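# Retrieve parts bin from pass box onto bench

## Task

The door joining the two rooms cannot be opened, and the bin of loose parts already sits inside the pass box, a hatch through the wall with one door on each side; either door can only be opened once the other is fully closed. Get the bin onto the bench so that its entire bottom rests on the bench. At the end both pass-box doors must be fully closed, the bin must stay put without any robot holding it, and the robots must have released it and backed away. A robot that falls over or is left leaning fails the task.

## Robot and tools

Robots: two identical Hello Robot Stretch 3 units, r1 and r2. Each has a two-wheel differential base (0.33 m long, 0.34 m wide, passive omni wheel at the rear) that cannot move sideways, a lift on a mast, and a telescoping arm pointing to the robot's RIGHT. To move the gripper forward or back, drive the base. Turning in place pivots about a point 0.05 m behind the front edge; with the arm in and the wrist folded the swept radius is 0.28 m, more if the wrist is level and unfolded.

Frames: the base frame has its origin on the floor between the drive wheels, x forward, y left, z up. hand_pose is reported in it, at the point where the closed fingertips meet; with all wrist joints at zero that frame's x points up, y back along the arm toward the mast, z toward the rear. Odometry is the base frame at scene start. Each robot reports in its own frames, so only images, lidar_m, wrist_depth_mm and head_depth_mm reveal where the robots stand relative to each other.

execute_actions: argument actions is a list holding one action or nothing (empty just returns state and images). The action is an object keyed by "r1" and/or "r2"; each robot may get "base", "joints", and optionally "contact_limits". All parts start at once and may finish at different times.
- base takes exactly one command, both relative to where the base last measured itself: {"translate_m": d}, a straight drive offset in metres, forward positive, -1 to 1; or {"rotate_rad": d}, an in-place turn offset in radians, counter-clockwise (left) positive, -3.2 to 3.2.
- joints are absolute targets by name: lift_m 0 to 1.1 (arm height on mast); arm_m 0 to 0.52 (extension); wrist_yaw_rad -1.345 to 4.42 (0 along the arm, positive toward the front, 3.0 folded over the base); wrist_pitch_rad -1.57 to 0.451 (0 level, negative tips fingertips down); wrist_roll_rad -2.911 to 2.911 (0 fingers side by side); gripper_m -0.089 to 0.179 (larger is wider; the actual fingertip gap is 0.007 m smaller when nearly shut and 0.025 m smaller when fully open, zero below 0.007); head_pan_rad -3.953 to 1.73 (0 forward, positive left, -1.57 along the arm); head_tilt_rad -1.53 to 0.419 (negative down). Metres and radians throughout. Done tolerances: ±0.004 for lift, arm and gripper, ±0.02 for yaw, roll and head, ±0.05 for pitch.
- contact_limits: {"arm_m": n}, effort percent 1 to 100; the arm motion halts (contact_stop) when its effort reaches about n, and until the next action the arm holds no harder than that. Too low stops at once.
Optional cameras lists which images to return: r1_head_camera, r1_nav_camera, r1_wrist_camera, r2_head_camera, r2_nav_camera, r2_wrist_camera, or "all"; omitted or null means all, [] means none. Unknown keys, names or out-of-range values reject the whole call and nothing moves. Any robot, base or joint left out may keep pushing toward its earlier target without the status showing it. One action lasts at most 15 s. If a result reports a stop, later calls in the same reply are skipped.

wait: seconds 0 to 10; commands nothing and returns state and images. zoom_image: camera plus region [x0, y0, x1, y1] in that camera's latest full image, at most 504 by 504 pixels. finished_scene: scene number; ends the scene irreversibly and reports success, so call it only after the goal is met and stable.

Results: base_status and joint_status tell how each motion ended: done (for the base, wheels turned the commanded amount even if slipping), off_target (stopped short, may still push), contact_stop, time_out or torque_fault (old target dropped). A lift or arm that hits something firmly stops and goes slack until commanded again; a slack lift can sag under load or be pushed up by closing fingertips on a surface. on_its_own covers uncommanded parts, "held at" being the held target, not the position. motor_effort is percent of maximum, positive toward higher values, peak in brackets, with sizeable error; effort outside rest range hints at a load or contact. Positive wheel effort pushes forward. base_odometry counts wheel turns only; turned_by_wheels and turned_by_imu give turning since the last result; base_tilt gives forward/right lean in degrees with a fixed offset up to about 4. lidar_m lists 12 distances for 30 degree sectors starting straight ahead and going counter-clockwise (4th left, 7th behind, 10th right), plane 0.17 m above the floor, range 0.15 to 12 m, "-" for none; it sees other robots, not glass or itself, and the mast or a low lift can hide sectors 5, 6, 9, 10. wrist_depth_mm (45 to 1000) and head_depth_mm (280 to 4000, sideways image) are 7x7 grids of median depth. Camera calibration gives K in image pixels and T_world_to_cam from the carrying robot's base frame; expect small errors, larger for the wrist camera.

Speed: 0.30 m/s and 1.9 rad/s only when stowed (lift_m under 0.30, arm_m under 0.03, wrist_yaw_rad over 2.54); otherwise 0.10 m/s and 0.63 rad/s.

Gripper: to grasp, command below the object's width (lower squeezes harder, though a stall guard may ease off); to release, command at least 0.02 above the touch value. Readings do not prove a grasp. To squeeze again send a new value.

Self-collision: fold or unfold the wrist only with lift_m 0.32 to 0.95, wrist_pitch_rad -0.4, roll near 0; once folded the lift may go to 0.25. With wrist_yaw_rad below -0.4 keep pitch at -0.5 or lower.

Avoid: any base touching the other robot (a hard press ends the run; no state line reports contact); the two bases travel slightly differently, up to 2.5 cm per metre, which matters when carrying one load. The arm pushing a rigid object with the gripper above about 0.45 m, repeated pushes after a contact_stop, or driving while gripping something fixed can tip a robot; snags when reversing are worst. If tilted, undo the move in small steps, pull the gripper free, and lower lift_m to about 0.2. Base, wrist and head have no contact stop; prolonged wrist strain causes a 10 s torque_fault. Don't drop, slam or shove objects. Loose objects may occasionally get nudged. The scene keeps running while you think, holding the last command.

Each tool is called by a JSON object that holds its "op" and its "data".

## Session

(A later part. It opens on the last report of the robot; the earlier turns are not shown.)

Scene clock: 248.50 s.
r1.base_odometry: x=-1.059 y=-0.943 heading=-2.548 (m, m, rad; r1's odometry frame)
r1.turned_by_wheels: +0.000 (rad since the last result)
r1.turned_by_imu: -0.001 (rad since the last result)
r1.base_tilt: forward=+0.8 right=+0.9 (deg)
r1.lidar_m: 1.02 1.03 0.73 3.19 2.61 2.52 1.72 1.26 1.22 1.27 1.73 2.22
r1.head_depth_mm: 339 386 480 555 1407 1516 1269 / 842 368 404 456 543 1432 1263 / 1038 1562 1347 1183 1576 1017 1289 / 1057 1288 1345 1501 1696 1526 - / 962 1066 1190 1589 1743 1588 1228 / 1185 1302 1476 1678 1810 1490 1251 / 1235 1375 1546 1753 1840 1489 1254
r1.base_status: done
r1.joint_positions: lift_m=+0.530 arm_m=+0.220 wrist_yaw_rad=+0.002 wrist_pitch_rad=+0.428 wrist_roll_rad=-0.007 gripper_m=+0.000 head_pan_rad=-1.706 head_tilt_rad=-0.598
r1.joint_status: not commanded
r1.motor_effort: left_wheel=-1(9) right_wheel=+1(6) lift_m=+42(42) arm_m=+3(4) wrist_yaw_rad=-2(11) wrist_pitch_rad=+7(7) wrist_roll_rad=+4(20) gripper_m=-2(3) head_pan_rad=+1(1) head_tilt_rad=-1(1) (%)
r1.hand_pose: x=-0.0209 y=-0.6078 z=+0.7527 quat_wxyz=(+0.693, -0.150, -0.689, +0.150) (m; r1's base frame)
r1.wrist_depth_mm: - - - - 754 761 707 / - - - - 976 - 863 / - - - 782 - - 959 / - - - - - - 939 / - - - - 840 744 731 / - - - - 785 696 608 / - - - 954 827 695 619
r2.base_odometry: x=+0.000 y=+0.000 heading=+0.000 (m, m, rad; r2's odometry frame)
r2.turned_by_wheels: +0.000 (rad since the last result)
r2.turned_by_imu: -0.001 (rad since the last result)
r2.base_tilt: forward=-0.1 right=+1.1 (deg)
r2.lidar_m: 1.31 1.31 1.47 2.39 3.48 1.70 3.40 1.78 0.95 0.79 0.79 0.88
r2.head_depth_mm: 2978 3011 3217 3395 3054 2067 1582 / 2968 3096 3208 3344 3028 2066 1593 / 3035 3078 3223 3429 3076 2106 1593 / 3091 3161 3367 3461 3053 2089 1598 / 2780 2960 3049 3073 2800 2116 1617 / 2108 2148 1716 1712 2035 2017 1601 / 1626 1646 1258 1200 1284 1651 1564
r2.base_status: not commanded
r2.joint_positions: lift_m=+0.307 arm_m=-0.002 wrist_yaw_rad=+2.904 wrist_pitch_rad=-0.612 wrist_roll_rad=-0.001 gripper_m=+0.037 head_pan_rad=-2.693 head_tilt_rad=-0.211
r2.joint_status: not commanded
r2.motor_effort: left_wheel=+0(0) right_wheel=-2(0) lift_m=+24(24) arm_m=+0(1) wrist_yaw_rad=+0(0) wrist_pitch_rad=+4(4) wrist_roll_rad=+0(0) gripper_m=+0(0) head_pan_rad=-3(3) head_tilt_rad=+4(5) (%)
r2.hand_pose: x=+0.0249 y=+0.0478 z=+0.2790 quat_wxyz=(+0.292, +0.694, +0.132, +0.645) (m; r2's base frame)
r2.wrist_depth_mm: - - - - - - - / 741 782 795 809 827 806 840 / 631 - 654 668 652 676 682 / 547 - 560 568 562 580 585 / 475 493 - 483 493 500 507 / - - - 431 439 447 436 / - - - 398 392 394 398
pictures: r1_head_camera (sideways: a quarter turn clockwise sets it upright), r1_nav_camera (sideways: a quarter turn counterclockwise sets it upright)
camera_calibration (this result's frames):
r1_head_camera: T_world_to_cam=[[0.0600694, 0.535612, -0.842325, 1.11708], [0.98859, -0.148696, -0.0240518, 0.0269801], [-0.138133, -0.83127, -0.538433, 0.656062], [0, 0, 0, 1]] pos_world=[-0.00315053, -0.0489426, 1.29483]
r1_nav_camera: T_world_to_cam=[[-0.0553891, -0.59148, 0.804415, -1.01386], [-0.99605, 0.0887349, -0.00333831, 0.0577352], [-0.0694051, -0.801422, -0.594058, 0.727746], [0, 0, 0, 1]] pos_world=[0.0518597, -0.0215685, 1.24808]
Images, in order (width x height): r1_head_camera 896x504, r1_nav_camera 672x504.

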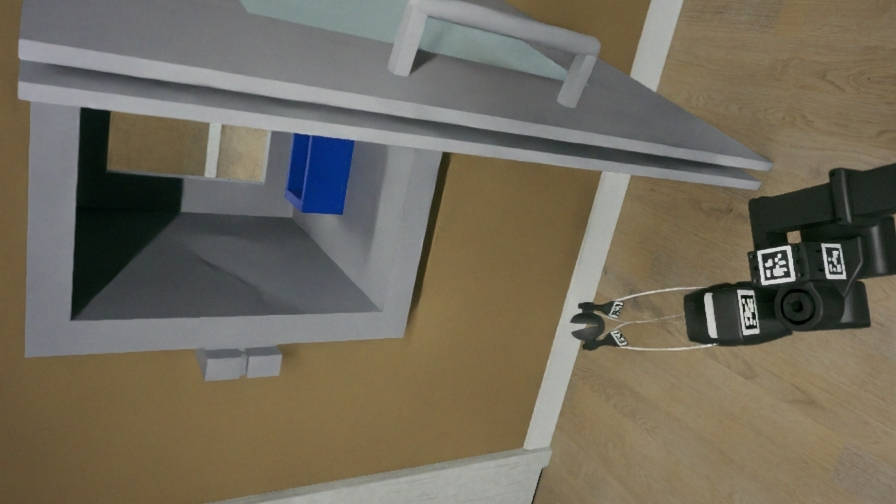

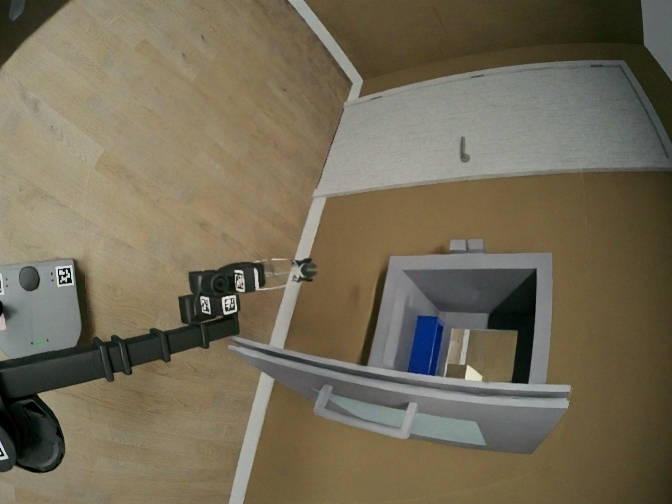

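{"op": "execute_actions", "data": {"actions": [{"r1":{"base":{"translate_m":0.25},"joints":{"arm_m":0.0}}}], "cameras": []}}

{"op": "execute_actions", "data": {"actions": [{"r1":{"base":{"rotate_rad":-0.4},"joints":{"head_pan_rad":-1.9,"head_tilt_rad":-0.4}}}], "cameras": ["r1_nav_camera"]}}

Scene clock: 267.53 s.
r1.base_odometry: x=-1.266 y=-1.083 heading=-2.548 (m, m, rad; r1's odometry frame)
r1.turned_by_wheels: +0.000 (rad since the last result)
r1.turned_by_imu: +0.000 (rad since the last result)
r1.base_tilt: forward=+0.9 right=+0.9 (deg)
r1.lidar_m: 2.08 0.78 0.60 3.05 2.82 2.74 1.90 1.39 1.35 1.40 1.91 2.01
r1.head_depth_mm: 1075 - 1362 1447 1621 1521 1272 / 1107 1515 1414 1517 1705 1510 1264 / 1134 1104 1255 1592 1753 1510 1266 / 1226 1325 1480 1669 1816 1512 1257 / 1270 1390 1556 1757 1859 1505 1260 / 1298 1441 1613 1836 1840 1495 1258 / 1347 1502 1692 1948 1841 1502 1249
r1.base_status: done
r1.joint_positions: lift_m=+0.530 arm_m=+0.003 wrist_yaw_rad=+0.001 wrist_pitch_rad=+0.429 wrist_roll_rad=-0.006 gripper_m=+0.000 head_pan_rad=-1.706 head_tilt_rad=-0.598
r1.joint_status: all done
joint sent to its limit — the command would take r1.arm_m past its lower limit, so that joint was sent only as far as its limit.
r1.motor_effort: left_wheel=-1(5) right_wheel=+2(5) lift_m=+42(43) arm_m=-3(4) wrist_yaw_rad=-1(2) wrist_pitch_rad=+6(7) wrist_roll_rad=+4(4) gripper_m=-2(2) head_pan_rad=+2(1) head_tilt_rad=+0(1) (%)
r1.hand_pose: x=-0.0212 y=-0.3909 z=+0.7530 quat_wxyz=(+0.693, -0.150, -0.689, +0.150) (m; r1's base frame)
r1.wrist_depth_mm: - - - - - - 839 / - - - - - 981 995 / - - - - - - - / - - - - - - - / - - - - - - 948 / - - - - - 972 885 / - - - - - 960 880
r2.base_odometry: x=+0.000 y=+0.000 heading=+0.000 (m, m, rad; r2's odometry frame)
r2.turned_by_wheels: +0.000 (rad since the last result)
r2.turned_by_imu: -0.002 (rad since the last result)
r2.base_tilt: forward=-0.1 right=+1.0 (deg)
r2.lidar_m: 1.32 1.31 1.46 2.39 3.49 1.71 3.38 1.78 0.95 0.79 0.79 0.88
r2.head_depth_mm: 2984 3044 3137 3322 3006 2073 1582 / 2974 3088 3265 3347 3013 2094 1569 / 3066 3154 3294 3470 3035 2106 1585 / 3057 3175 3325 3546 3077 2104 1593 / 2790 2938 3022 3015 2826 2092 1589 / 2121 2161 1698 1706 2039 2035 1616 / 1642 1627 1259 1200 1279 1647 1568
r2.base_status: not commanded
r2.joint_positions: lift_m=+0.307 arm_m=-0.002 wrist_yaw_rad=+2.904 wrist_pitch_rad=-0.612 wrist_roll_rad=-0.001 gripper_m=+0.037 head_pan_rad=-2.693 head_tilt_rad=-0.211
r2.joint_status: not commanded
r2.motor_effort: left_wheel=+0(0) right_wheel=-1(2) lift_m=+24(24) arm_m=+1(1) wrist_yaw_rad=+0(0) wrist_pitch_rad=+3(3) wrist_roll_rad=+1(0) gripper_m=+0(0) head_pan_rad=-2(3) head_tilt_rad=+4(5) (%)
r2.hand_pose: x=+0.0249 y=+0.0478 z=+0.2790 quat_wxyz=(+0.292, +0.694, +0.132, +0.645) (m; r2's base frame)
r2.wrist_depth_mm: - - - - - - - / 750 781 795 810 809 849 841 / 631 - 646 667 667 664 692 / 550 - 554 570 563 573 587 / 481 493 - 496 495 507 505 / - - - 431 440 444 442 / - - - 387 395 398 395
pictures: none
No camera images: the call's "cameras" was empty. Leave "cameras" out to get every camera's image.

Scene clock: 269.13 s.
r1.base_odometry: x=-1.266 y=-1.083 heading=-2.948 (m, m, rad; r1's odometry frame)
r1.turned_by_wheels: -0.400 (rad since the last result)
r1.turned_by_imu: -0.404 (rad since the last result)
r1.base_tilt: forward=+0.8 right=+0.9 (deg)
r1.lidar_m: 2.01 0.78 0.85 0.60 3.20 2.77 2.74 1.70 1.36 1.35 1.46 2.03
r1.head_depth_mm: 1259 1353 1460 1587 1733 1808 1438 / 1232 1321 1427 1533 1673 1774 1443 / 1204 1287 1379 1466 1605 1745 1439 / 1175 1083 1107 1190 1519 1615 1433 / 1152 1205 1629 1426 1533 1655 1433 / 1130 1179 - 1406 1499 1627 1428 / 1102 1150 - 1402 1457 1581 1430
r1.base_status: done
r1.joint_positions: lift_m=+0.530 arm_m=+0.003 wrist_yaw_rad=+0.001 wrist_pitch_rad=+0.429 wrist_roll_rad=-0.006 gripper_m=+0.000 head_pan_rad=-1.893 head_tilt_rad=-0.408
r1.joint_status: all done
r1.motor_effort: left_wheel=+3(8) right_wheel=-1(5) lift_m=+42(43) arm_m=-4(4) wrist_yaw_rad=-2(1) wrist_pitch_rad=+6(6) wrist_roll_rad=+4(4) gripper_m=-3(2) head_pan_rad=-3(13) head_tilt_rad=+3(12) (%)
r1.hand_pose: x=-0.0212 y=-0.3909 z=+0.7530 quat_wxyz=(+0.693, -0.150, -0.689, +0.150) (m; r1's base frame)
r1.wrist_depth_mm: - - - - - 471 - / - - - - - 372 - / - - - - - 417 - / - - - - - 370 - / - - - - - 412 - / - - - - - 648 - / - - - - - - 971
r2.base_odometry: x=+0.000 y=+0.000 heading=+0.000 (m, m, rad; r2's odometry frame)
r2.turned_by_wheels: +0.000 (rad since the last result)
r2.turned_by_imu: +0.000 (rad since the last result)
r2.base_tilt: forward=+0.0 right=+1.0 (deg)
r2.lidar_m: 1.32 1.31 1.47 2.40 3.50 1.71 3.40 1.79 0.95 0.79 0.79 0.88
r2.head_depth_mm: 2962 3067 3193 3291 2990 2080 1566 / 3034 3037 3263 3385 3044 2074 1604 / 3068 3185 3316 3487 3034 2078 1588 / 3036 3196 3344 3578 3036 2099 1602 / 2833 2950 2969 3012 2809 2104 1619 / 2121 2147 1695 1718 2040 2021 1609 / 1651 1656 1266 1201 1280 1664 1566
r2.base_status: not commanded
r2.joint_positions: lift_m=+0.307 arm_m=-0.002 wrist_yaw_rad=+2.904 wrist_pitch_rad=-0.612 wrist_roll_rad=-0.001 gripper_m=+0.037 head_pan_rad=-2.693 head_tilt_rad=-0.211
r2.joint_status: not commanded
r2.motor_effort: left_wheel=+0(0) right_wheel=-1(2) lift_m=+24(24) arm_m=+1(1) wrist_yaw_rad=+0(0) wrist_pitch_rad=+3(3) wrist_roll_rad=+0(0) gripper_m=+0(1) head_pan_rad=-2(2) head_tilt_rad=+4(4) (%)
r2.hand_pose: x=+0.0249 y=+0.0478 z=+0.2790 quat_wxyz=(+0.292, +0.694, +0.132, +0.645) (m; r2's base frame)
r2.wrist_depth_mm: - - - - - - - / 746 779 777 796 800 829 831 / 652 - 643 672 680 670 693 / 544 - 564 560 574 573 587 / 473 488 - 496 497 497 505 / - - - 421 435 439 440 / - - - 390 397 391 401
pictures: r1_nav_camera (sideways: a quarter turn counterclockwise sets it upright)
camera_calibration (this result's frames):
r1_nav_camera: T_world_to_cam=[[-0.11324, -0.417203, 0.901731, -1.14041], [-0.962063, 0.272774, 0.00538758, 0.0461674], [-0.248217, -0.866911, -0.432265, 0.518327], [0, 0, 0, 1]] pos_world=[0.0439329, -0.0390332, 1.25215]
Images, in order (width x height): r1_nav_camera 672x504.

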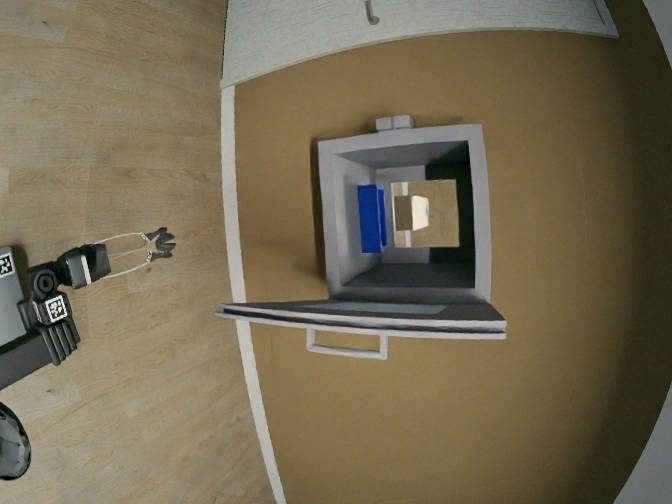

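{"op": "execute_actions", "data": {"actions": [{"r1":{"base":{"rotate_rad":-0.16},"joints":{"head_pan_rad":-1.57,"head_tilt_rad":-0.45}}}], "cameras": ["r1_nav_camera","r1_head_camera"]}}

Scene clock: 279.13 s.
r1.base_odometry: x=-1.266 y=-1.083 heading=-3.108 (m, m, rad; r1's odometry frame)
r1.turned_by_wheels: -0.160 (rad since the last result)
r1.turned_by_imu: -0.162 (rad since the last result)
r1.base_tilt: forward=+0.8 right=+0.9 (deg)
r1.lidar_m: 2.01 2.07 0.79 0.60 3.05 2.86 2.73 1.95 1.41 1.35 1.39 1.84
r1.head_depth_mm: 1167 1252 1357 1459 1617 1714 1401 / 1154 1028 553 598 1545 1684 1408 / 1148 1194 1216 1238 1564 1620 1397 / 1142 1197 3433 1389 1580 1667 1395 / 1134 1191 3592 1387 1573 1663 1395 / 1127 1183 1634 1384 1554 1655 1389 / 1119 1094 1113 1223 1535 1641 1385
r1.base_status: done
r1.joint_positions: lift_m=+0.530 arm_m=+0.003 wrist_yaw_rad=+0.001 wrist_pitch_rad=+0.429 wrist_roll_rad=-0.006 gripper_m=+0.000 head_pan_rad=-1.577 head_tilt_rad=-0.444
r1.joint_status: all done
r1.motor_effort: left_wheel=+4(8) right_wheel=-3(6) lift_m=+43(43) arm_m=-4(4) wrist_yaw_rad=+0(1) wrist_pitch_rad=+6(6) wrist_roll_rad=+4(4) gripper_m=-2(2) head_pan_rad=+2(19) head_tilt_rad=-2(5) (%)
r1.hand_pose: x=-0.0212 y=-0.3909 z=+0.7530 quat_wxyz=(+0.693, -0.150, -0.689, +0.150) (m; r1's base frame)
r1.wrist_depth_mm: - - - - - - - / - - - - - - - / - - - - 887 - - / - - - - 951 - - / - - - - 544 - - / - - - - 317 - - / - - - - - - -
r2.base_odometry: x=+0.000 y=+0.000 heading=+0.000 (m, m, rad; r2's odometry frame)
r2.turned_by_wheels: +0.000 (rad since the last result)
r2.turned_by_imu: -0.001 (rad since the last result)
r2.base_tilt: forward=-0.1 right=+1.2 (deg)
r2.lidar_m: 1.31 1.31 1.47 2.39 3.48 1.70 3.40 1.78 0.95 0.79 0.79 0.89
r2.head_depth_mm: 2987 3070 3146 3367 2998 2093 1586 / 2996 3175 3256 3417 2992 2071 1588 / 2976 3210 3366 3445 3065 2088 1579 / 3006 3220 3368 3504 3038 2118 1602 / 2804 2941 3091 3008 2773 2107 1602 / 2101 2131 1697 1720 2024 2024 1607 / 1641 1633 1262 1199 1290 1663 1561
r2.base_status: not commanded
r2.joint_positions: lift_m=+0.307 arm_m=-0.002 wrist_yaw_rad=+2.904 wrist_pitch_rad=-0.612 wrist_roll_rad=-0.001 gripper_m=+0.037 head_pan_rad=-2.693 head_tilt_rad=-0.211
r2.joint_status: not commanded
r2.motor_effort: left_wheel=+0(0) right_wheel=-1(0) lift_m=+24(24) arm_m=+2(1) wrist_yaw_rad=+0(0) wrist_pitch_rad=+4(3) wrist_roll_rad=+0(0) gripper_m=+0(1) head_pan_rad=-2(3) head_tilt_rad=+4(4) (%)
r2.hand_pose: x=+0.0249 y=+0.0478 z=+0.2790 quat_wxyz=(+0.292, +0.694, +0.132, +0.645) (m; r2's base frame)
r2.wrist_depth_mm: - - - - - - - / 746 813 792 801 806 829 832 / 632 - 658 668 674 677 677 / 535 - 557 553 571 571 578 / 479 503 - 499 496 502 507 / - - - 431 438 445 443 / - - - 388 388 396 404
pictures: r1_head_camera (sideways: a quarter turn clockwise sets it upright), r1_nav_camera (sideways: a quarter turn counterclockwise sets it upright)
camera_calibration (this result's frames):
r1_head_camera: T_world_to_cam=[[-0.00994155, 0.403989, -0.91471, 1.21191], [0.999473, -0.0242598, -0.0215773, 0.0236968], [-0.0309077, -0.914442, -0.403535, 0.479879], [0, 0, 0, 1]] pos_world=[0.00319597, -0.0502033, 1.30271]
r1_nav_camera: T_world_to_cam=[[0.0217113, -0.463942, 0.8856, -1.12019], [-0.999207, -0.0396363, 0.00373211, 0.0485495], [0.0333704, -0.884978, -0.464435, 0.558469], [0, 0, 0, 1]] pos_world=[0.0541955, -0.0235461, 1.25123]
Images, in order (width x height): r1_head_camera 896x504, r1_nav_camera 672x504.

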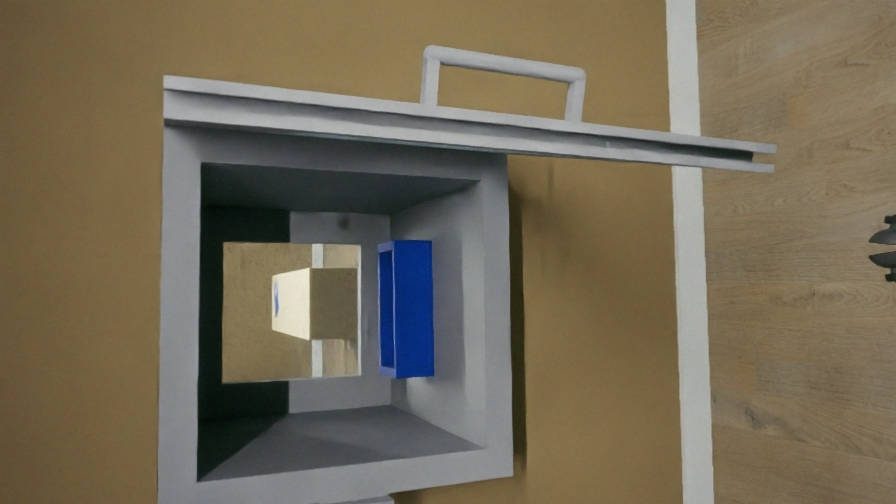

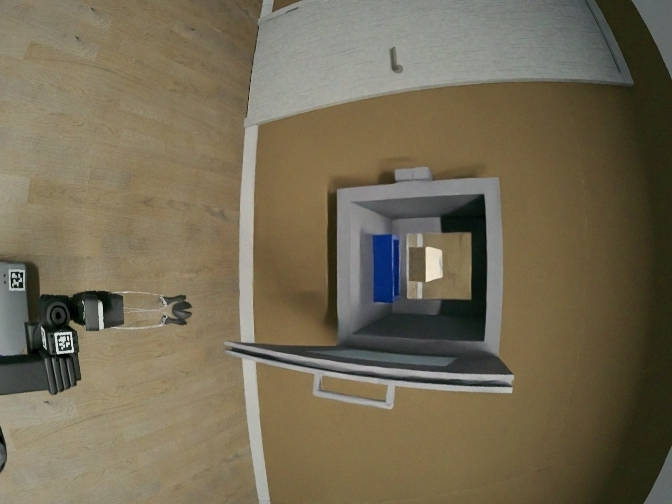

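{"op": "execute_actions", "data": {"actions": [{"r1":{"joints":{"lift_m":0.33}}}], "cameras": []}}

{"op": "execute_actions", "data": {"actions": [{"r1":{"base":{"rotate_rad":-0.8}}}], "cameras": []}}

{"op": "execute_actions", "data": {"actions": [{"r1":{"base":{"translate_m":0.84}}}], "cameras": []}}

{"op": "execute_actions", "data": {"actions": [{"r1":{"base":{"rotate_rad":0.8}}}], "cameras": ["r1_nav_camera","r1_head_camera"]}}

Scene clock: 296.17 s.
r1.base_odometry: x=-1.266 y=-1.083 heading=-3.108 (m, m, rad; r1's odometry frame)
r1.turned_by_wheels: +0.000 (rad since the last result)
r1.turned_by_imu: +0.000 (rad since the last result)
r1.base_tilt: forward=+0.8 right=+0.9 (deg)
r1.lidar_m: 2.01 2.07 0.78 0.60 3.03 2.85 2.74 1.96 1.41 1.34 1.39 1.84
r1.head_depth_mm: 1166 1252 1357 1442 1611 1715 1401 / 1161 1024 553 598 1558 1680 1402 / 1153 1197 1214 1240 1570 1616 1396 / 1141 1206 3423 1393 1579 1674 1390 / 1137 1192 3579 1380 1573 1659 1392 / 1126 1188 1643 1377 1543 1659 1389 / 1121 1095 1110 1221 1535 1647 1387
r1.base_status: not commanded
r1.joint_positions: lift_m=+0.331 arm_m=+0.003 wrist_yaw_rad=+0.001 wrist_pitch_rad=+0.429 wrist_roll_rad=-0.006 gripper_m=+0.000 head_pan_rad=-1.577 head_tilt_rad=-0.444
r1.joint_status: all done
r1.motor_effort: left_wheel=+4(4) right_wheel=-1(2) lift_m=+15(36) arm_m=-4(4) wrist_yaw_rad=+0(1) wrist_pitch_rad=+6(6) wrist_roll_rad=+4(4) gripper_m=-2(3) head_pan_rad=+2(2) head_tilt_rad=-1(2) (%)
r1.hand_pose: x=-0.0212 y=-0.3909 z=+0.5542 quat_wxyz=(+0.693, -0.151, -0.689, +0.150) (m; r1's base frame)
r1.wrist_depth_mm: - - - - - - - / - - - - - - - / - - - - 972 - - / - - - - - - - / - - - - - - - / - - - - - - - / - - - - - - -
r2.base_odometry: x=+0.000 y=+0.000 heading=+0.000 (m, m, rad; r2's odometry frame)
r2.turned_by_wheels: +0.000 (rad since the last result)
r2.turned_by_imu: -0.001 (rad since the last result)
r2.base_tilt: forward=+0.0 right=+1.1 (deg)
r2.lidar_m: 1.32 1.31 1.47 2.39 3.48 1.70 3.40 1.78 0.95 0.79 0.79 0.88
r2.head_depth_mm: 2982 3093 3194 3305 3036 2064 1580 / 2965 3112 3240 3418 3059 2090 1567 / 3055 3135 3304 3429 3067 2082 1599 / 3044 3217 3304 3527 3065 2105 1585 / 2826 2999 3023 3070 2821 2117 1596 / 2117 2137 1710 1704 2022 2039 1613 / 1639 1650 1267 1201 1288 1654 1568
r2.base_status: not commanded
r2.joint_positions: lift_m=+0.307 arm_m=-0.002 wrist_yaw_rad=+2.904 wrist_pitch_rad=-0.612 wrist_roll_rad=-0.001 gripper_m=+0.037 head_pan_rad=-2.693 head_tilt_rad=-0.211
r2.joint_status: not commanded
r2.motor_effort: left_wheel=+0(0) right_wheel=-1(0) lift_m=+24(24) arm_m=+1(0) wrist_yaw_rad=+0(1) wrist_pitch_rad=+4(4) wrist_roll_rad=+1(0) gripper_m=+0(0) head_pan_rad=-2(3) head_tilt_rad=+5(4) (%)
r2.hand_pose: x=+0.0249 y=+0.0478 z=+0.2790 quat_wxyz=(+0.292, +0.694, +0.132, +0.645) (m; r2's base frame)
r2.wrist_depth_mm: - - - - - - - / 731 796 797 806 816 818 826 / 641 - 635 653 676 682 693 / 547 - 559 566 581 582 583 / 481 489 - 485 496 498 505 / - - - 426 441 440 441 / - - - 393 391 393 392
pictures: none
No camera images: the call's "cameras" was empty. Leave "cameras" out to get every camera's image.

Scene clock: 298.40 s.
r1.base_odometry: x=-1.266 y=-1.083 heading=+2.376 (m, m, rad; r1's odometry frame)
r1.turned_by_wheels: -0.800 (rad since the last result)
r1.turned_by_imu: -0.809 (rad since the last result)
r1.base_tilt: forward=+0.8 right=+0.9 (deg)
r1.lidar_m: 1.53 2.01 2.01 0.78 0.97 0.60 3.24 2.73 2.73 1.59 1.35 1.35
r1.head_depth_mm: 2513 2663 2834 2949 2293 1748 1402 / 2292 2528 2799 3002 2277 1735 1396 / 2002 2177 2380 2622 2271 1729 1391 / 1778 1909 2069 2269 2268 1734 1391 / 1594 1705 1837 1975 2088 1724 1397 / 1444 1535 1638 1766 1883 1711 1390 / 1324 1396 1483 1574 1687 1701 1380
r1.base_status: done
r1.joint_positions: lift_m=+0.331 arm_m=+0.003 wrist_yaw_rad=+0.001 wrist_pitch_rad=+0.429 wrist_roll_rad=-0.006 gripper_m=+0.000 head_pan_rad=-1.577 head_tilt_rad=-0.445
r1.joint_status: not commanded
r1.motor_effort: left_wheel=+3(9) right_wheel=-2(5) lift_m=+15(14) arm_m=-4(4) wrist_yaw_rad=-1(0) wrist_pitch_rad=+6(6) wrist_roll_rad=+4(4) gripper_m=-2(3) head_pan_rad=+1(2) head_tilt_rad=-2(1) (%)
r1.hand_pose: x=-0.0212 y=-0.3909 z=+0.5542 quat_wxyz=(+0.693, -0.151, -0.689, +0.150) (m; r1's base frame)
r1.wrist_depth_mm: 802 - - - - - - / 740 - - - - - - / 635 - - - - - - / 782 - - - - - - / 956 - - - - - - / 935 - - - - - - / 932 - - - - - -
r2.base_odometry: x=+0.000 y=+0.000 heading=+0.000 (m, m, rad; r2's odometry frame)
r2.turned_by_wheels: +0.000 (rad since the last result)
r2.turned_by_imu: -0.001 (rad since the last result)
r2.base_tilt: forward=+0.0 right=+1.1 (deg)
r2.lidar_m: 1.31 1.31 1.47 2.39 3.48 1.71 3.40 1.78 0.95 0.79 0.79 0.89
r2.head_depth_mm: 2963 3045 3221 3316 3038 2074 1576 / 2997 3131 3211 3317 3032 2093 1581 / 3034 3142 3335 3464 3042 2083 1588 / 3021 3188 3374 3534 3047 2097 1598 / 2842 2951 3052 3074 2792 2103 1606 / 2136 2123 1699 1693 2021 2012 1605 / 1636 1626 1263 1204 1298 1656 1556
r2.base_status: not commanded
r2.joint_positions: lift_m=+0.307 arm_m=-0.002 wrist_yaw_rad=+2.904 wrist_pitch_rad=-0.612 wrist_roll_rad=-0.001 gripper_m=+0.037 head_pan_rad=-2.693 head_tilt_rad=-0.211
r2.joint_status: not commanded
r2.motor_effort: left_wheel=+0(0) right_wheel=-1(1) lift_m=+24(24) arm_m=+0(1) wrist_yaw_rad=+0(0) wrist_pitch_rad=+3(4) wrist_roll_rad=+1(1) gripper_m=+0(1) head_pan_rad=-2(3) head_tilt_rad=+5(4) (%)
r2.hand_pose: x=+0.0249 y=+0.0478 z=+0.2790 quat_wxyz=(+0.292, +0.694, +0.132, +0.645) (m; r2's base frame)
r2.wrist_depth_mm: - - - - - - - / 719 777 788 808 808 839 838 / 637 - 660 658 676 678 684 / 541 - 559 568 576 587 578 / 481 498 - 491 492 499 510 / - - - 425 433 444 446 / - - - 392 394 397 393
pictures: none
No camera images: the call's "cameras" was empty. Leave "cameras" out to get every camera's image.

Scene clock: 308.03 s.
r1.base_odometry: x=-1.871 y=-0.501 heading=+2.376 (m, m, rad; r1's odometry frame)
r1.turned_by_wheels: +0.000 (rad since the last result)
r1.turned_by_imu: +0.001 (rad since the last result)
r1.base_tilt: forward=+0.9 right=+0.9 (deg)
r1.lidar_m: 0.82 1.34 1.44 1.63 2.74 1.21 1.37 3.30 1.58 0.87 0.74 0.74
r1.head_depth_mm: 1421 771 1764 2098 908 1739 1404 / 1216 861 884 943 1004 1738 1389 / 1065 871 929 1009 1481 1672 1397 / 943 931 1002 1085 1001 1459 1395 / 848 865 1108 1179 954 1258 1317 / 770 781 1228 1264 950 791 1184 / 707 540 - 1259 908 679 1039
r1.base_status: done
r1.joint_positions: lift_m=+0.331 arm_m=+0.003 wrist_yaw_rad=+0.001 wrist_pitch_rad=+0.429 wrist_roll_rad=-0.006 gripper_m=+0.000 head_pan_rad=-1.577 head_tilt_rad=-0.445
r1.joint_status: not commanded
r1.motor_effort: left_wheel=+3(8) right_wheel=-1(3) lift_m=+15(15) arm_m=-4(4) wrist_yaw_rad=-1(2) wrist_pitch_rad=+7(6) wrist_roll_rad=+4(4) gripper_m=-3(3) head_pan_rad=+1(2) head_tilt_rad=-2(1) (%)
r1.hand_pose: x=-0.0212 y=-0.3909 z=+0.5542 quat_wxyz=(+0.693, -0.151, -0.689, +0.150) (m; r1's base frame)
r1.wrist_depth_mm: 499 394 - 954 818 - - / 478 383 - 951 812 - 465 / 469 401 474 847 757 569 472 / 488 556 653 691 780 - - / 472 556 698 843 - - - / 470 547 637 - - - - / 453 529 651 813 - - -
r2.base_odometry: x=+0.000 y=+0.000 heading=+0.000 (m, m, rad; r2's odometry frame)
r2.turned_by_wheels: +0.000 (rad since the last result)
r2.turned_by_imu: -0.003 (rad since the last result)
r2.base_tilt: forward=-0.1 right=+1.0 (deg)
r2.lidar_m: 1.31 1.31 1.47 2.39 3.48 1.70 3.40 1.78 0.95 0.79 0.79 0.89
r2.head_depth_mm: 2975 3068 3204 3346 2975 2071 1577 / 3034 3092 3277 3365 3016 2079 1598 / 3078 3217 3333 3437 3043 2090 1597 / 3039 3244 3359 3575 3091 2133 1589 / 2842 2982 3050 3062 2803 2112 1610 / 2113 2150 1710 1707 2038 2028 1594 / 1638 1627 1262 1197 1285 1653 1564
r2.base_status: not commanded
r2.joint_positions: lift_m=+0.307 arm_m=-0.002 wrist_yaw_rad=+2.904 wrist_pitch_rad=-0.612 wrist_roll_rad=-0.001 gripper_m=+0.037 head_pan_rad=-2.693 head_tilt_rad=-0.211
r2.joint_status: not commanded
r2.motor_effort: left_wheel=+0(0) right_wheel=-2(1) lift_m=+24(24) arm_m=+1(1) wrist_yaw_rad=+0(0) wrist_pitch_rad=+4(3) wrist_roll_rad=+1(0) gripper_m=+0(0) head_pan_rad=-2(3) head_tilt_rad=+5(4) (%)
r2.hand_pose: x=+0.0249 y=+0.0478 z=+0.2790 quat_wxyz=(+0.292, +0.694, +0.132, +0.645) (m; r2's base frame)
r2.wrist_depth_mm: - - - - - - - / 732 809 790 817 843 856 851 / 627 - 652 652 665 690 686 / 550 - 559 559 565 577 590 / 467 487 - 495 492 506 509 / - - - 424 435 435 446 / - - - 389 391 399 396
pictures: none
No camera images: the call's "cameras" was empty. Leave "cameras" out to get every camera's image.

Scene clock: 310.27 s.
r1.base_odometry: x=-1.871 y=-0.501 heading=-3.107 (m, m, rad; r1's odometry frame)
r1.turned_by_wheels: +0.800 (rad since the last result)
r1.turned_by_imu: +0.809 (rad since the last result)
r1.base_tilt: forward=+0.8 right=+0.9 (deg)
r1.lidar_m: 1.44 1.49 2.00 1.21 2.71 3.45 3.14 1.07 0.77 0.74 0.76 1.00
r1.head_depth_mm: 615 622 590 563 570 666 1064 / 612 658 709 761 823 910 1053 / 608 653 706 767 842 930 1042 / 603 650 701 760 834 920 1027 / 601 644 697 753 826 912 1019 / 596 640 691 750 822 903 1009 / 594 636 687 744 813 886 973
r1.base_status: done
r1.joint_positions: lift_m=+0.331 arm_m=+0.003 wrist_yaw_rad=+0.001 wrist_pitch_rad=+0.429 wrist_roll_rad=-0.006 gripper_m=+0.000 head_pan_rad=-1.577 head_tilt_rad=-0.445
r1.joint_status: not commanded
r1.motor_effort: left_wheel=-2(6) right_wheel=+4(5) lift_m=+15(14) arm_m=-4(4) wrist_yaw_rad=-1(1) wrist_pitch_rad=+6(6) wrist_roll_rad=+4(4) gripper_m=-3(2) head_pan_rad=+1(2) head_tilt_rad=-2(2) (%)
r1.hand_pose: x=-0.0212 y=-0.3909 z=+0.5542 quat_wxyz=(+0.693, -0.151, -0.689, +0.150) (m; r1's base frame)
r1.wrist_depth_mm: 573 572 603 603 606 357 864 / 563 562 581 577 577 358 341 / 538 537 562 555 555 420 407 / 522 534 540 532 541 539 537 / 502 517 524 524 519 524 515 / 485 502 504 - 501 503 505 / 463 481 487 484 483 481 487
r2.base_odometry: x=+0.000 y=+0.000 heading=+0.000 (m, m, rad; r2's odometry frame)
r2.turned_by_wheels: +0.000 (rad since the last result)
r2.turned_by_imu: -0.001 (rad since the last result)
r2.base_tilt: forward=-0.2 right=+1.1 (deg)
r2.lidar_m: 1.32 1.31 1.47 2.38 3.47 1.70 3.40 1.78 0.95 0.79 0.79 0.88
r2.head_depth_mm: 2926 3043 3204 3296 3049 2070 1572 / 3017 3104 3258 3377 3016 2071 1592 / 3072 3155 3329 3451 3086 2095 1588 / 3024 3142 3335 3545 3061 2081 1602 / 2820 3027 3020 3008 2815 2125 1605 / 2124 2152 1703 1718 2031 2040 1624 / 1624 1655 1261 1202 1288 1646 1547
r2.base_status: not commanded
r2.joint_positions: lift_m=+0.307 arm_m=-0.002 wrist_yaw_rad=+2.904 wrist_pitch_rad=-0.612 wrist_roll_rad=-0.001 gripper_m=+0.037 head_pan_rad=-2.693 head_tilt_rad=-0.211
r2.joint_status: not commanded
r2.motor_effort: left_wheel=+0(0) right_wheel=-2(1) lift_m=+24(24) arm_m=+1(1) wrist_yaw_rad=+0(0) wrist_pitch_rad=+3(4) wrist_roll_rad=+0(1) gripper_m=+0(0) head_pan_rad=-3(2) head_tilt_rad=+5(5) (%)
r2.hand_pose: x=+0.0249 y=+0.0478 z=+0.2790 quat_wxyz=(+0.292, +0.694, +0.132, +0.645) (m; r2's base frame)
r2.wrist_depth_mm: - - - - - - - / 737 787 778 819 799 832 829 / 639 - 654 667 674 687 682 / 541 - 548 563 565 574 597 / 480 500 - 493 499 501 511 / - - - 425 446 433 442 / - - - 387 391 400 395
pictures: r1_head_camera (sideways: a quarter turn clockwise sets it upright), r1_nav_camera (sideways: a quarter turn counterclockwise sets it upright)
camera_calibration (this result's frames):
r1_head_camera: T_world_to_cam=[[-0.0100222, 0.404092, -0.914663, 1.21185], [0.999478, -0.0240562, -0.0215794, 0.0236994], [-0.0307234, -0.914402, -0.40364, 0.480016], [0, 0, 0, 1]] pos_world=[0.00320607, -0.0502039, 1.3027]
r1_nav_camera: T_world_to_cam=[[0.021804, -0.46404, 0.885546, -1.12012], [-0.999199, -0.0398378, 0.00372679, 0.0485563], [0.0335488, -0.884918, -0.464537, 0.558601], [0, 0, 0, 1]] pos_world=[0.0542002, -0.0235306, 1.25123]
Images, in order (width x height): r1_head_camera 896x504, r1_nav_camera 672x504.

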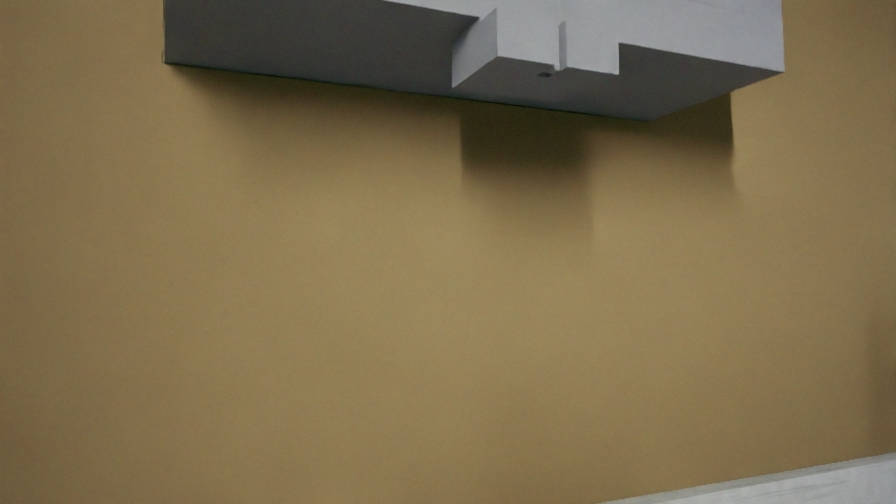

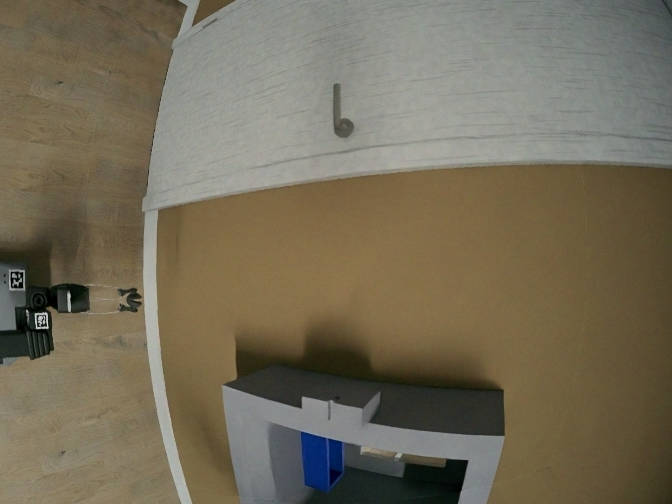

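{"op": "execute_actions", "data": {"actions": [{"r1":{"joints":{"lift_m":0.98,"wrist_roll_rad":1.57,"wrist_pitch_rad":-1.15,"gripper_m":0.10,"head_tilt_rad":-0.35}}}], "cameras": []}}

{"op": "execute_actions", "data": {"actions": [{"r1":{"base":{"translate_m":-0.3}}}], "cameras": ["r1_nav_camera","r1_head_camera"]}}

Scene clock: 324.33 s.
r1.base_odometry: x=-1.871 y=-0.501 heading=-3.107 (m, m, rad; r1's odometry frame)
r1.turned_by_wheels: +0.000 (rad since the last result)
r1.turned_by_imu: -0.001 (rad since the last result)
r1.base_tilt: forward=+0.8 right=+0.9 (deg)
r1.lidar_m: 1.44 1.49 2.01 1.21 2.71 3.42 3.15 1.07 0.77 0.74 0.76 1.00
r1.head_depth_mm: 625 658 590 592 545 555 - / 620 658 701 740 784 836 - / 618 654 696 743 798 856 - / 613 649 691 736 789 851 899 / 610 646 686 731 782 846 914 / 605 641 680 725 778 835 906 / 601 637 677 719 772 830 887
r1.base_status: not commanded
r1.joint_positions: lift_m=+0.979 arm_m=+0.003 wrist_yaw_rad=+0.001 wrist_pitch_rad=-1.149 wrist_roll_rad=+1.565 gripper_m=+0.100 head_pan_rad=-1.577 head_tilt_rad=-0.359
r1.joint_status: all done
r1.motor_effort: left_wheel=-2(2) right_wheel=+3(3) lift_m=+51(52) arm_m=-4(4) wrist_yaw_rad=-2(1) wrist_pitch_rad=+0(5) wrist_roll_rad=+4(6) gripper_m=+0(79) head_pan_rad=+2(1) head_tilt_rad=+4(12) (%)
r1.hand_pose: x=-0.0215 y=-0.2305 z=+0.8742 quat_wxyz=(+0.003, +0.002, -0.839, -0.544) (m; r1's base frame)
r1.wrist_depth_mm: 430 604 880 - 945 863 770 / 507 629 870 - 968 - - / 506 637 874 - 997 - - / 505 648 870 - - 928 848 / 507 639 975 - - 948 845 / 515 617 988 - - 965 895 / 509 644 919 - - - 889
r2.base_odometry: x=+0.000 y=+0.000 heading=+0.000 (m, m, rad; r2's odometry frame)
r2.turned_by_wheels: +0.000 (rad since the last result)
r2.turned_by_imu: -0.003 (rad since the last result)
r2.base_tilt: forward=-0.2 right=+1.0 (deg)
r2.lidar_m: 1.32 1.31 1.47 2.39 3.48 1.70 3.39 1.78 0.95 0.79 0.79 0.88
r2.head_depth_mm: 2945 3007 3148 3306 3017 2082 1577 / 2941 3081 3301 3391 3026 2067 1595 / 3022 3180 3328 3461 3031 2110 1591 / 3036 3178 3419 3520 3066 2106 1604 / 2784 2922 3055 2990 2811 2109 1618 / 2114 2145 1708 1709 2035 2014 1609 / 1637 1643 1261 1199 1283 1651 1555
r2.base_status: not commanded
r2.joint_positions: lift_m=+0.307 arm_m=-0.002 wrist_yaw_rad=+2.904 wrist_pitch_rad=-0.612 wrist_roll_rad=-0.001 gripper_m=+0.037 head_pan_rad=-2.693 head_tilt_rad=-0.211
r2.joint_status: not commanded
r2.motor_effort: left_wheel=+0(0) right_wheel=-1(1) lift_m=+24(24) arm_m=+1(2) wrist_yaw_rad=+0(0) wrist_pitch_rad=+3(3) wrist_roll_rad=+0(1) gripper_m=+0(0) head_pan_rad=-2(2) head_tilt_rad=+5(4) (%)
r2.hand_pose: x=+0.0249 y=+0.0478 z=+0.2790 quat_wxyz=(+0.292, +0.694, +0.132, +0.645) (m; r2's base frame)
r2.wrist_depth_mm: - - - - - - - / 730 799 793 803 820 821 862 / 625 - 651 660 661 674 689 / 545 - 560 568 574 579 585 / 477 492 - 496 496 507 509 / - - - 422 435 439 445 / - - - 389 385 398 394
pictures: none
No camera images: the call's "cameras" was empty. Leave "cameras" out to get every camera's image.

Scene clock: 328.30 s.
r1.base_odometry: x=-1.571 y=-0.491 heading=-3.108 (m, m, rad; r1's odometry frame)
r1.turned_by_wheels: +0.000 (rad since the last result)
r1.turned_by_imu: -0.001 (rad since the last result)
r1.base_tilt: forward=+0.8 right=+0.9 (deg)
r1.lidar_m: 1.74 1.79 2.42 1.23 1.25 3.13 2.98 1.08 0.78 0.75 0.77 1.00
r1.head_depth_mm: 631 664 1062 1136 986 890 - / 626 661 - - 987 810 - / 623 655 - 3832 983 808 - / 620 649 1042 2920 1104 809 677 / 615 641 483 519 555 599 648 / 611 642 672 724 533 843 917 / 607 643 682 727 779 836 905
r1.base_status: done
r1.joint_positions: lift_m=+0.979 arm_m=+0.003 wrist_yaw_rad=+0.001 wrist_pitch_rad=-1.149 wrist_roll_rad=+1.565 gripper_m=+0.100 head_pan_rad=-1.577 head_tilt_rad=-0.359
r1.joint_status: not commanded
r1.motor_effort: left_wheel=-1(7) right_wheel=+3(3) lift_m=+51(51) arm_m=-3(4) wrist_yaw_rad=-3(1) wrist_pitch_rad=+0(0) wrist_roll_rad=+3(3) gripper_m=+0(0) head_pan_rad=+2(2) head_tilt_rad=+4(2) (%)
r1.hand_pose: x=-0.0215 y=-0.2305 z=+0.8742 quat_wxyz=(+0.003, +0.002, -0.839, -0.544) (m; r1's base frame)
r1.wrist_depth_mm: 423 405 886 - 962 855 758 / 433 409 886 - 989 - - / 466 417 884 - - - - / 485 426 891 - - 935 834 / 354 416 969 - - 940 861 / 343 626 - - - 947 885 / 523 692 951 - - - 896
r2.base_odometry: x=+0.000 y=+0.000 heading=+0.000 (m, m, rad; r2's odometry frame)
r2.turned_by_wheels: +0.000 (rad since the last result)
r2.turned_by_imu: -0.001 (rad since the last result)
r2.base_tilt: forward=-0.1 right=+1.0 (deg)
r2.lidar_m: 1.31 1.31 1.47 2.39 3.48 1.70 3.40 1.78 0.95 0.79 0.79 0.88
r2.head_depth_mm: 2994 3031 3190 3351 3032 2035 1586 / 2978 3123 3232 3343 3067 2091 1579 / 3057 3108 3304 3434 3060 2090 1596 / 3054 3172 3315 3515 3064 2126 1605 / 2796 2952 3069 3056 2798 2120 1613 / 2112 2138 1702 1706 2043 2008 1612 / 1640 1633 1259 1209 1289 1657 1554
r2.base_status: not commanded
r2.joint_positions: lift_m=+0.307 arm_m=-0.002 wrist_yaw_rad=+2.904 wrist_pitch_rad=-0.612 wrist_roll_rad=-0.001 gripper_m=+0.037 head_pan_rad=-2.693 head_tilt_rad=-0.211
r2.joint_status: not commanded
r2.motor_effort: left_wheel=+0(0) right_wheel=-1(1) lift_m=+24(24) arm_m=+1(1) wrist_yaw_rad=-1(0) wrist_pitch_rad=+3(3) wrist_roll_rad=+0(0) gripper_m=+0(0) head_pan_rad=-2(3) head_tilt_rad=+5(5) (%)
r2.hand_pose: x=+0.0249 y=+0.0478 z=+0.2790 quat_wxyz=(+0.292, +0.694, +0.132, +0.645) (m; r2's base frame)
r2.wrist_depth_mm: - - - - - - - / 743 809 795 819 795 811 851 / 623 - 673 652 673 681 698 / 540 - 562 566 561 578 581 / 476 484 - 496 482 502 503 / - - - 425 436 445 449 / - - - 391 389 396 392
pictures: r1_head_camera (sideways: a quarter turn clockwise sets it upright), r1_nav_camera (sideways: a quarter turn counterclockwise sets it upright)
camera_calibration (this result's frames):
r1_head_camera: T_world_to_cam=[[-0.0105161, 0.324795, -0.945726, 1.2524], [0.999467, -0.0258197, -0.0199811, 0.021621], [-0.0309081, -0.945432, -0.32435, 0.37683], [0, 0, 0, 1]] pos_world=[0.00320806, -0.0499478, 1.30708]
r1_nav_camera: T_world_to_cam=[[0.0222845, -0.387003, 0.921809, -1.16744], [-0.999196, -0.0393617, 0.00763003, 0.0434741], [0.0333312, -0.921238, -0.387569, 0.458446], [0, 0, 0, 1]] pos_world=[0.0541743, -0.027752, 1.2535]
Images, in order (width x height): r1_head_camera 896x504, r1_nav_camera 672x504.

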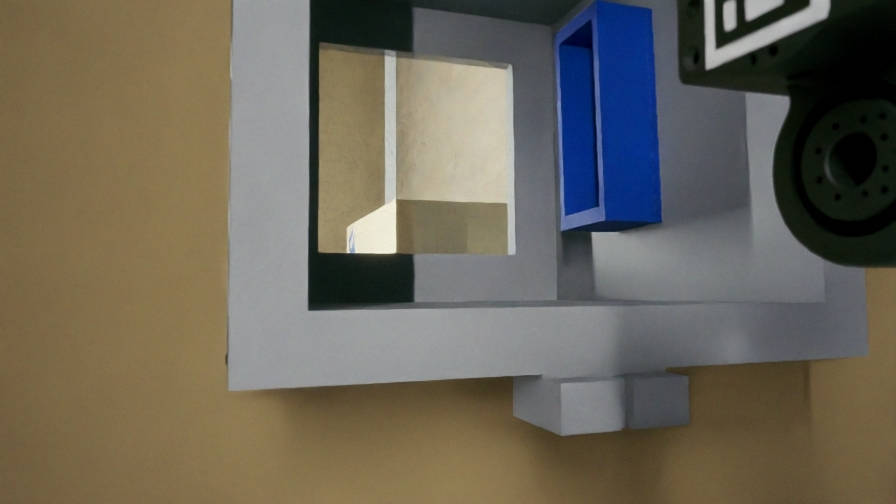

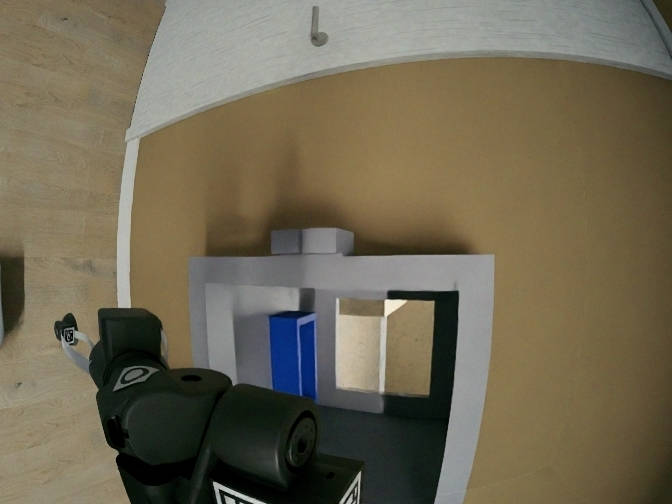

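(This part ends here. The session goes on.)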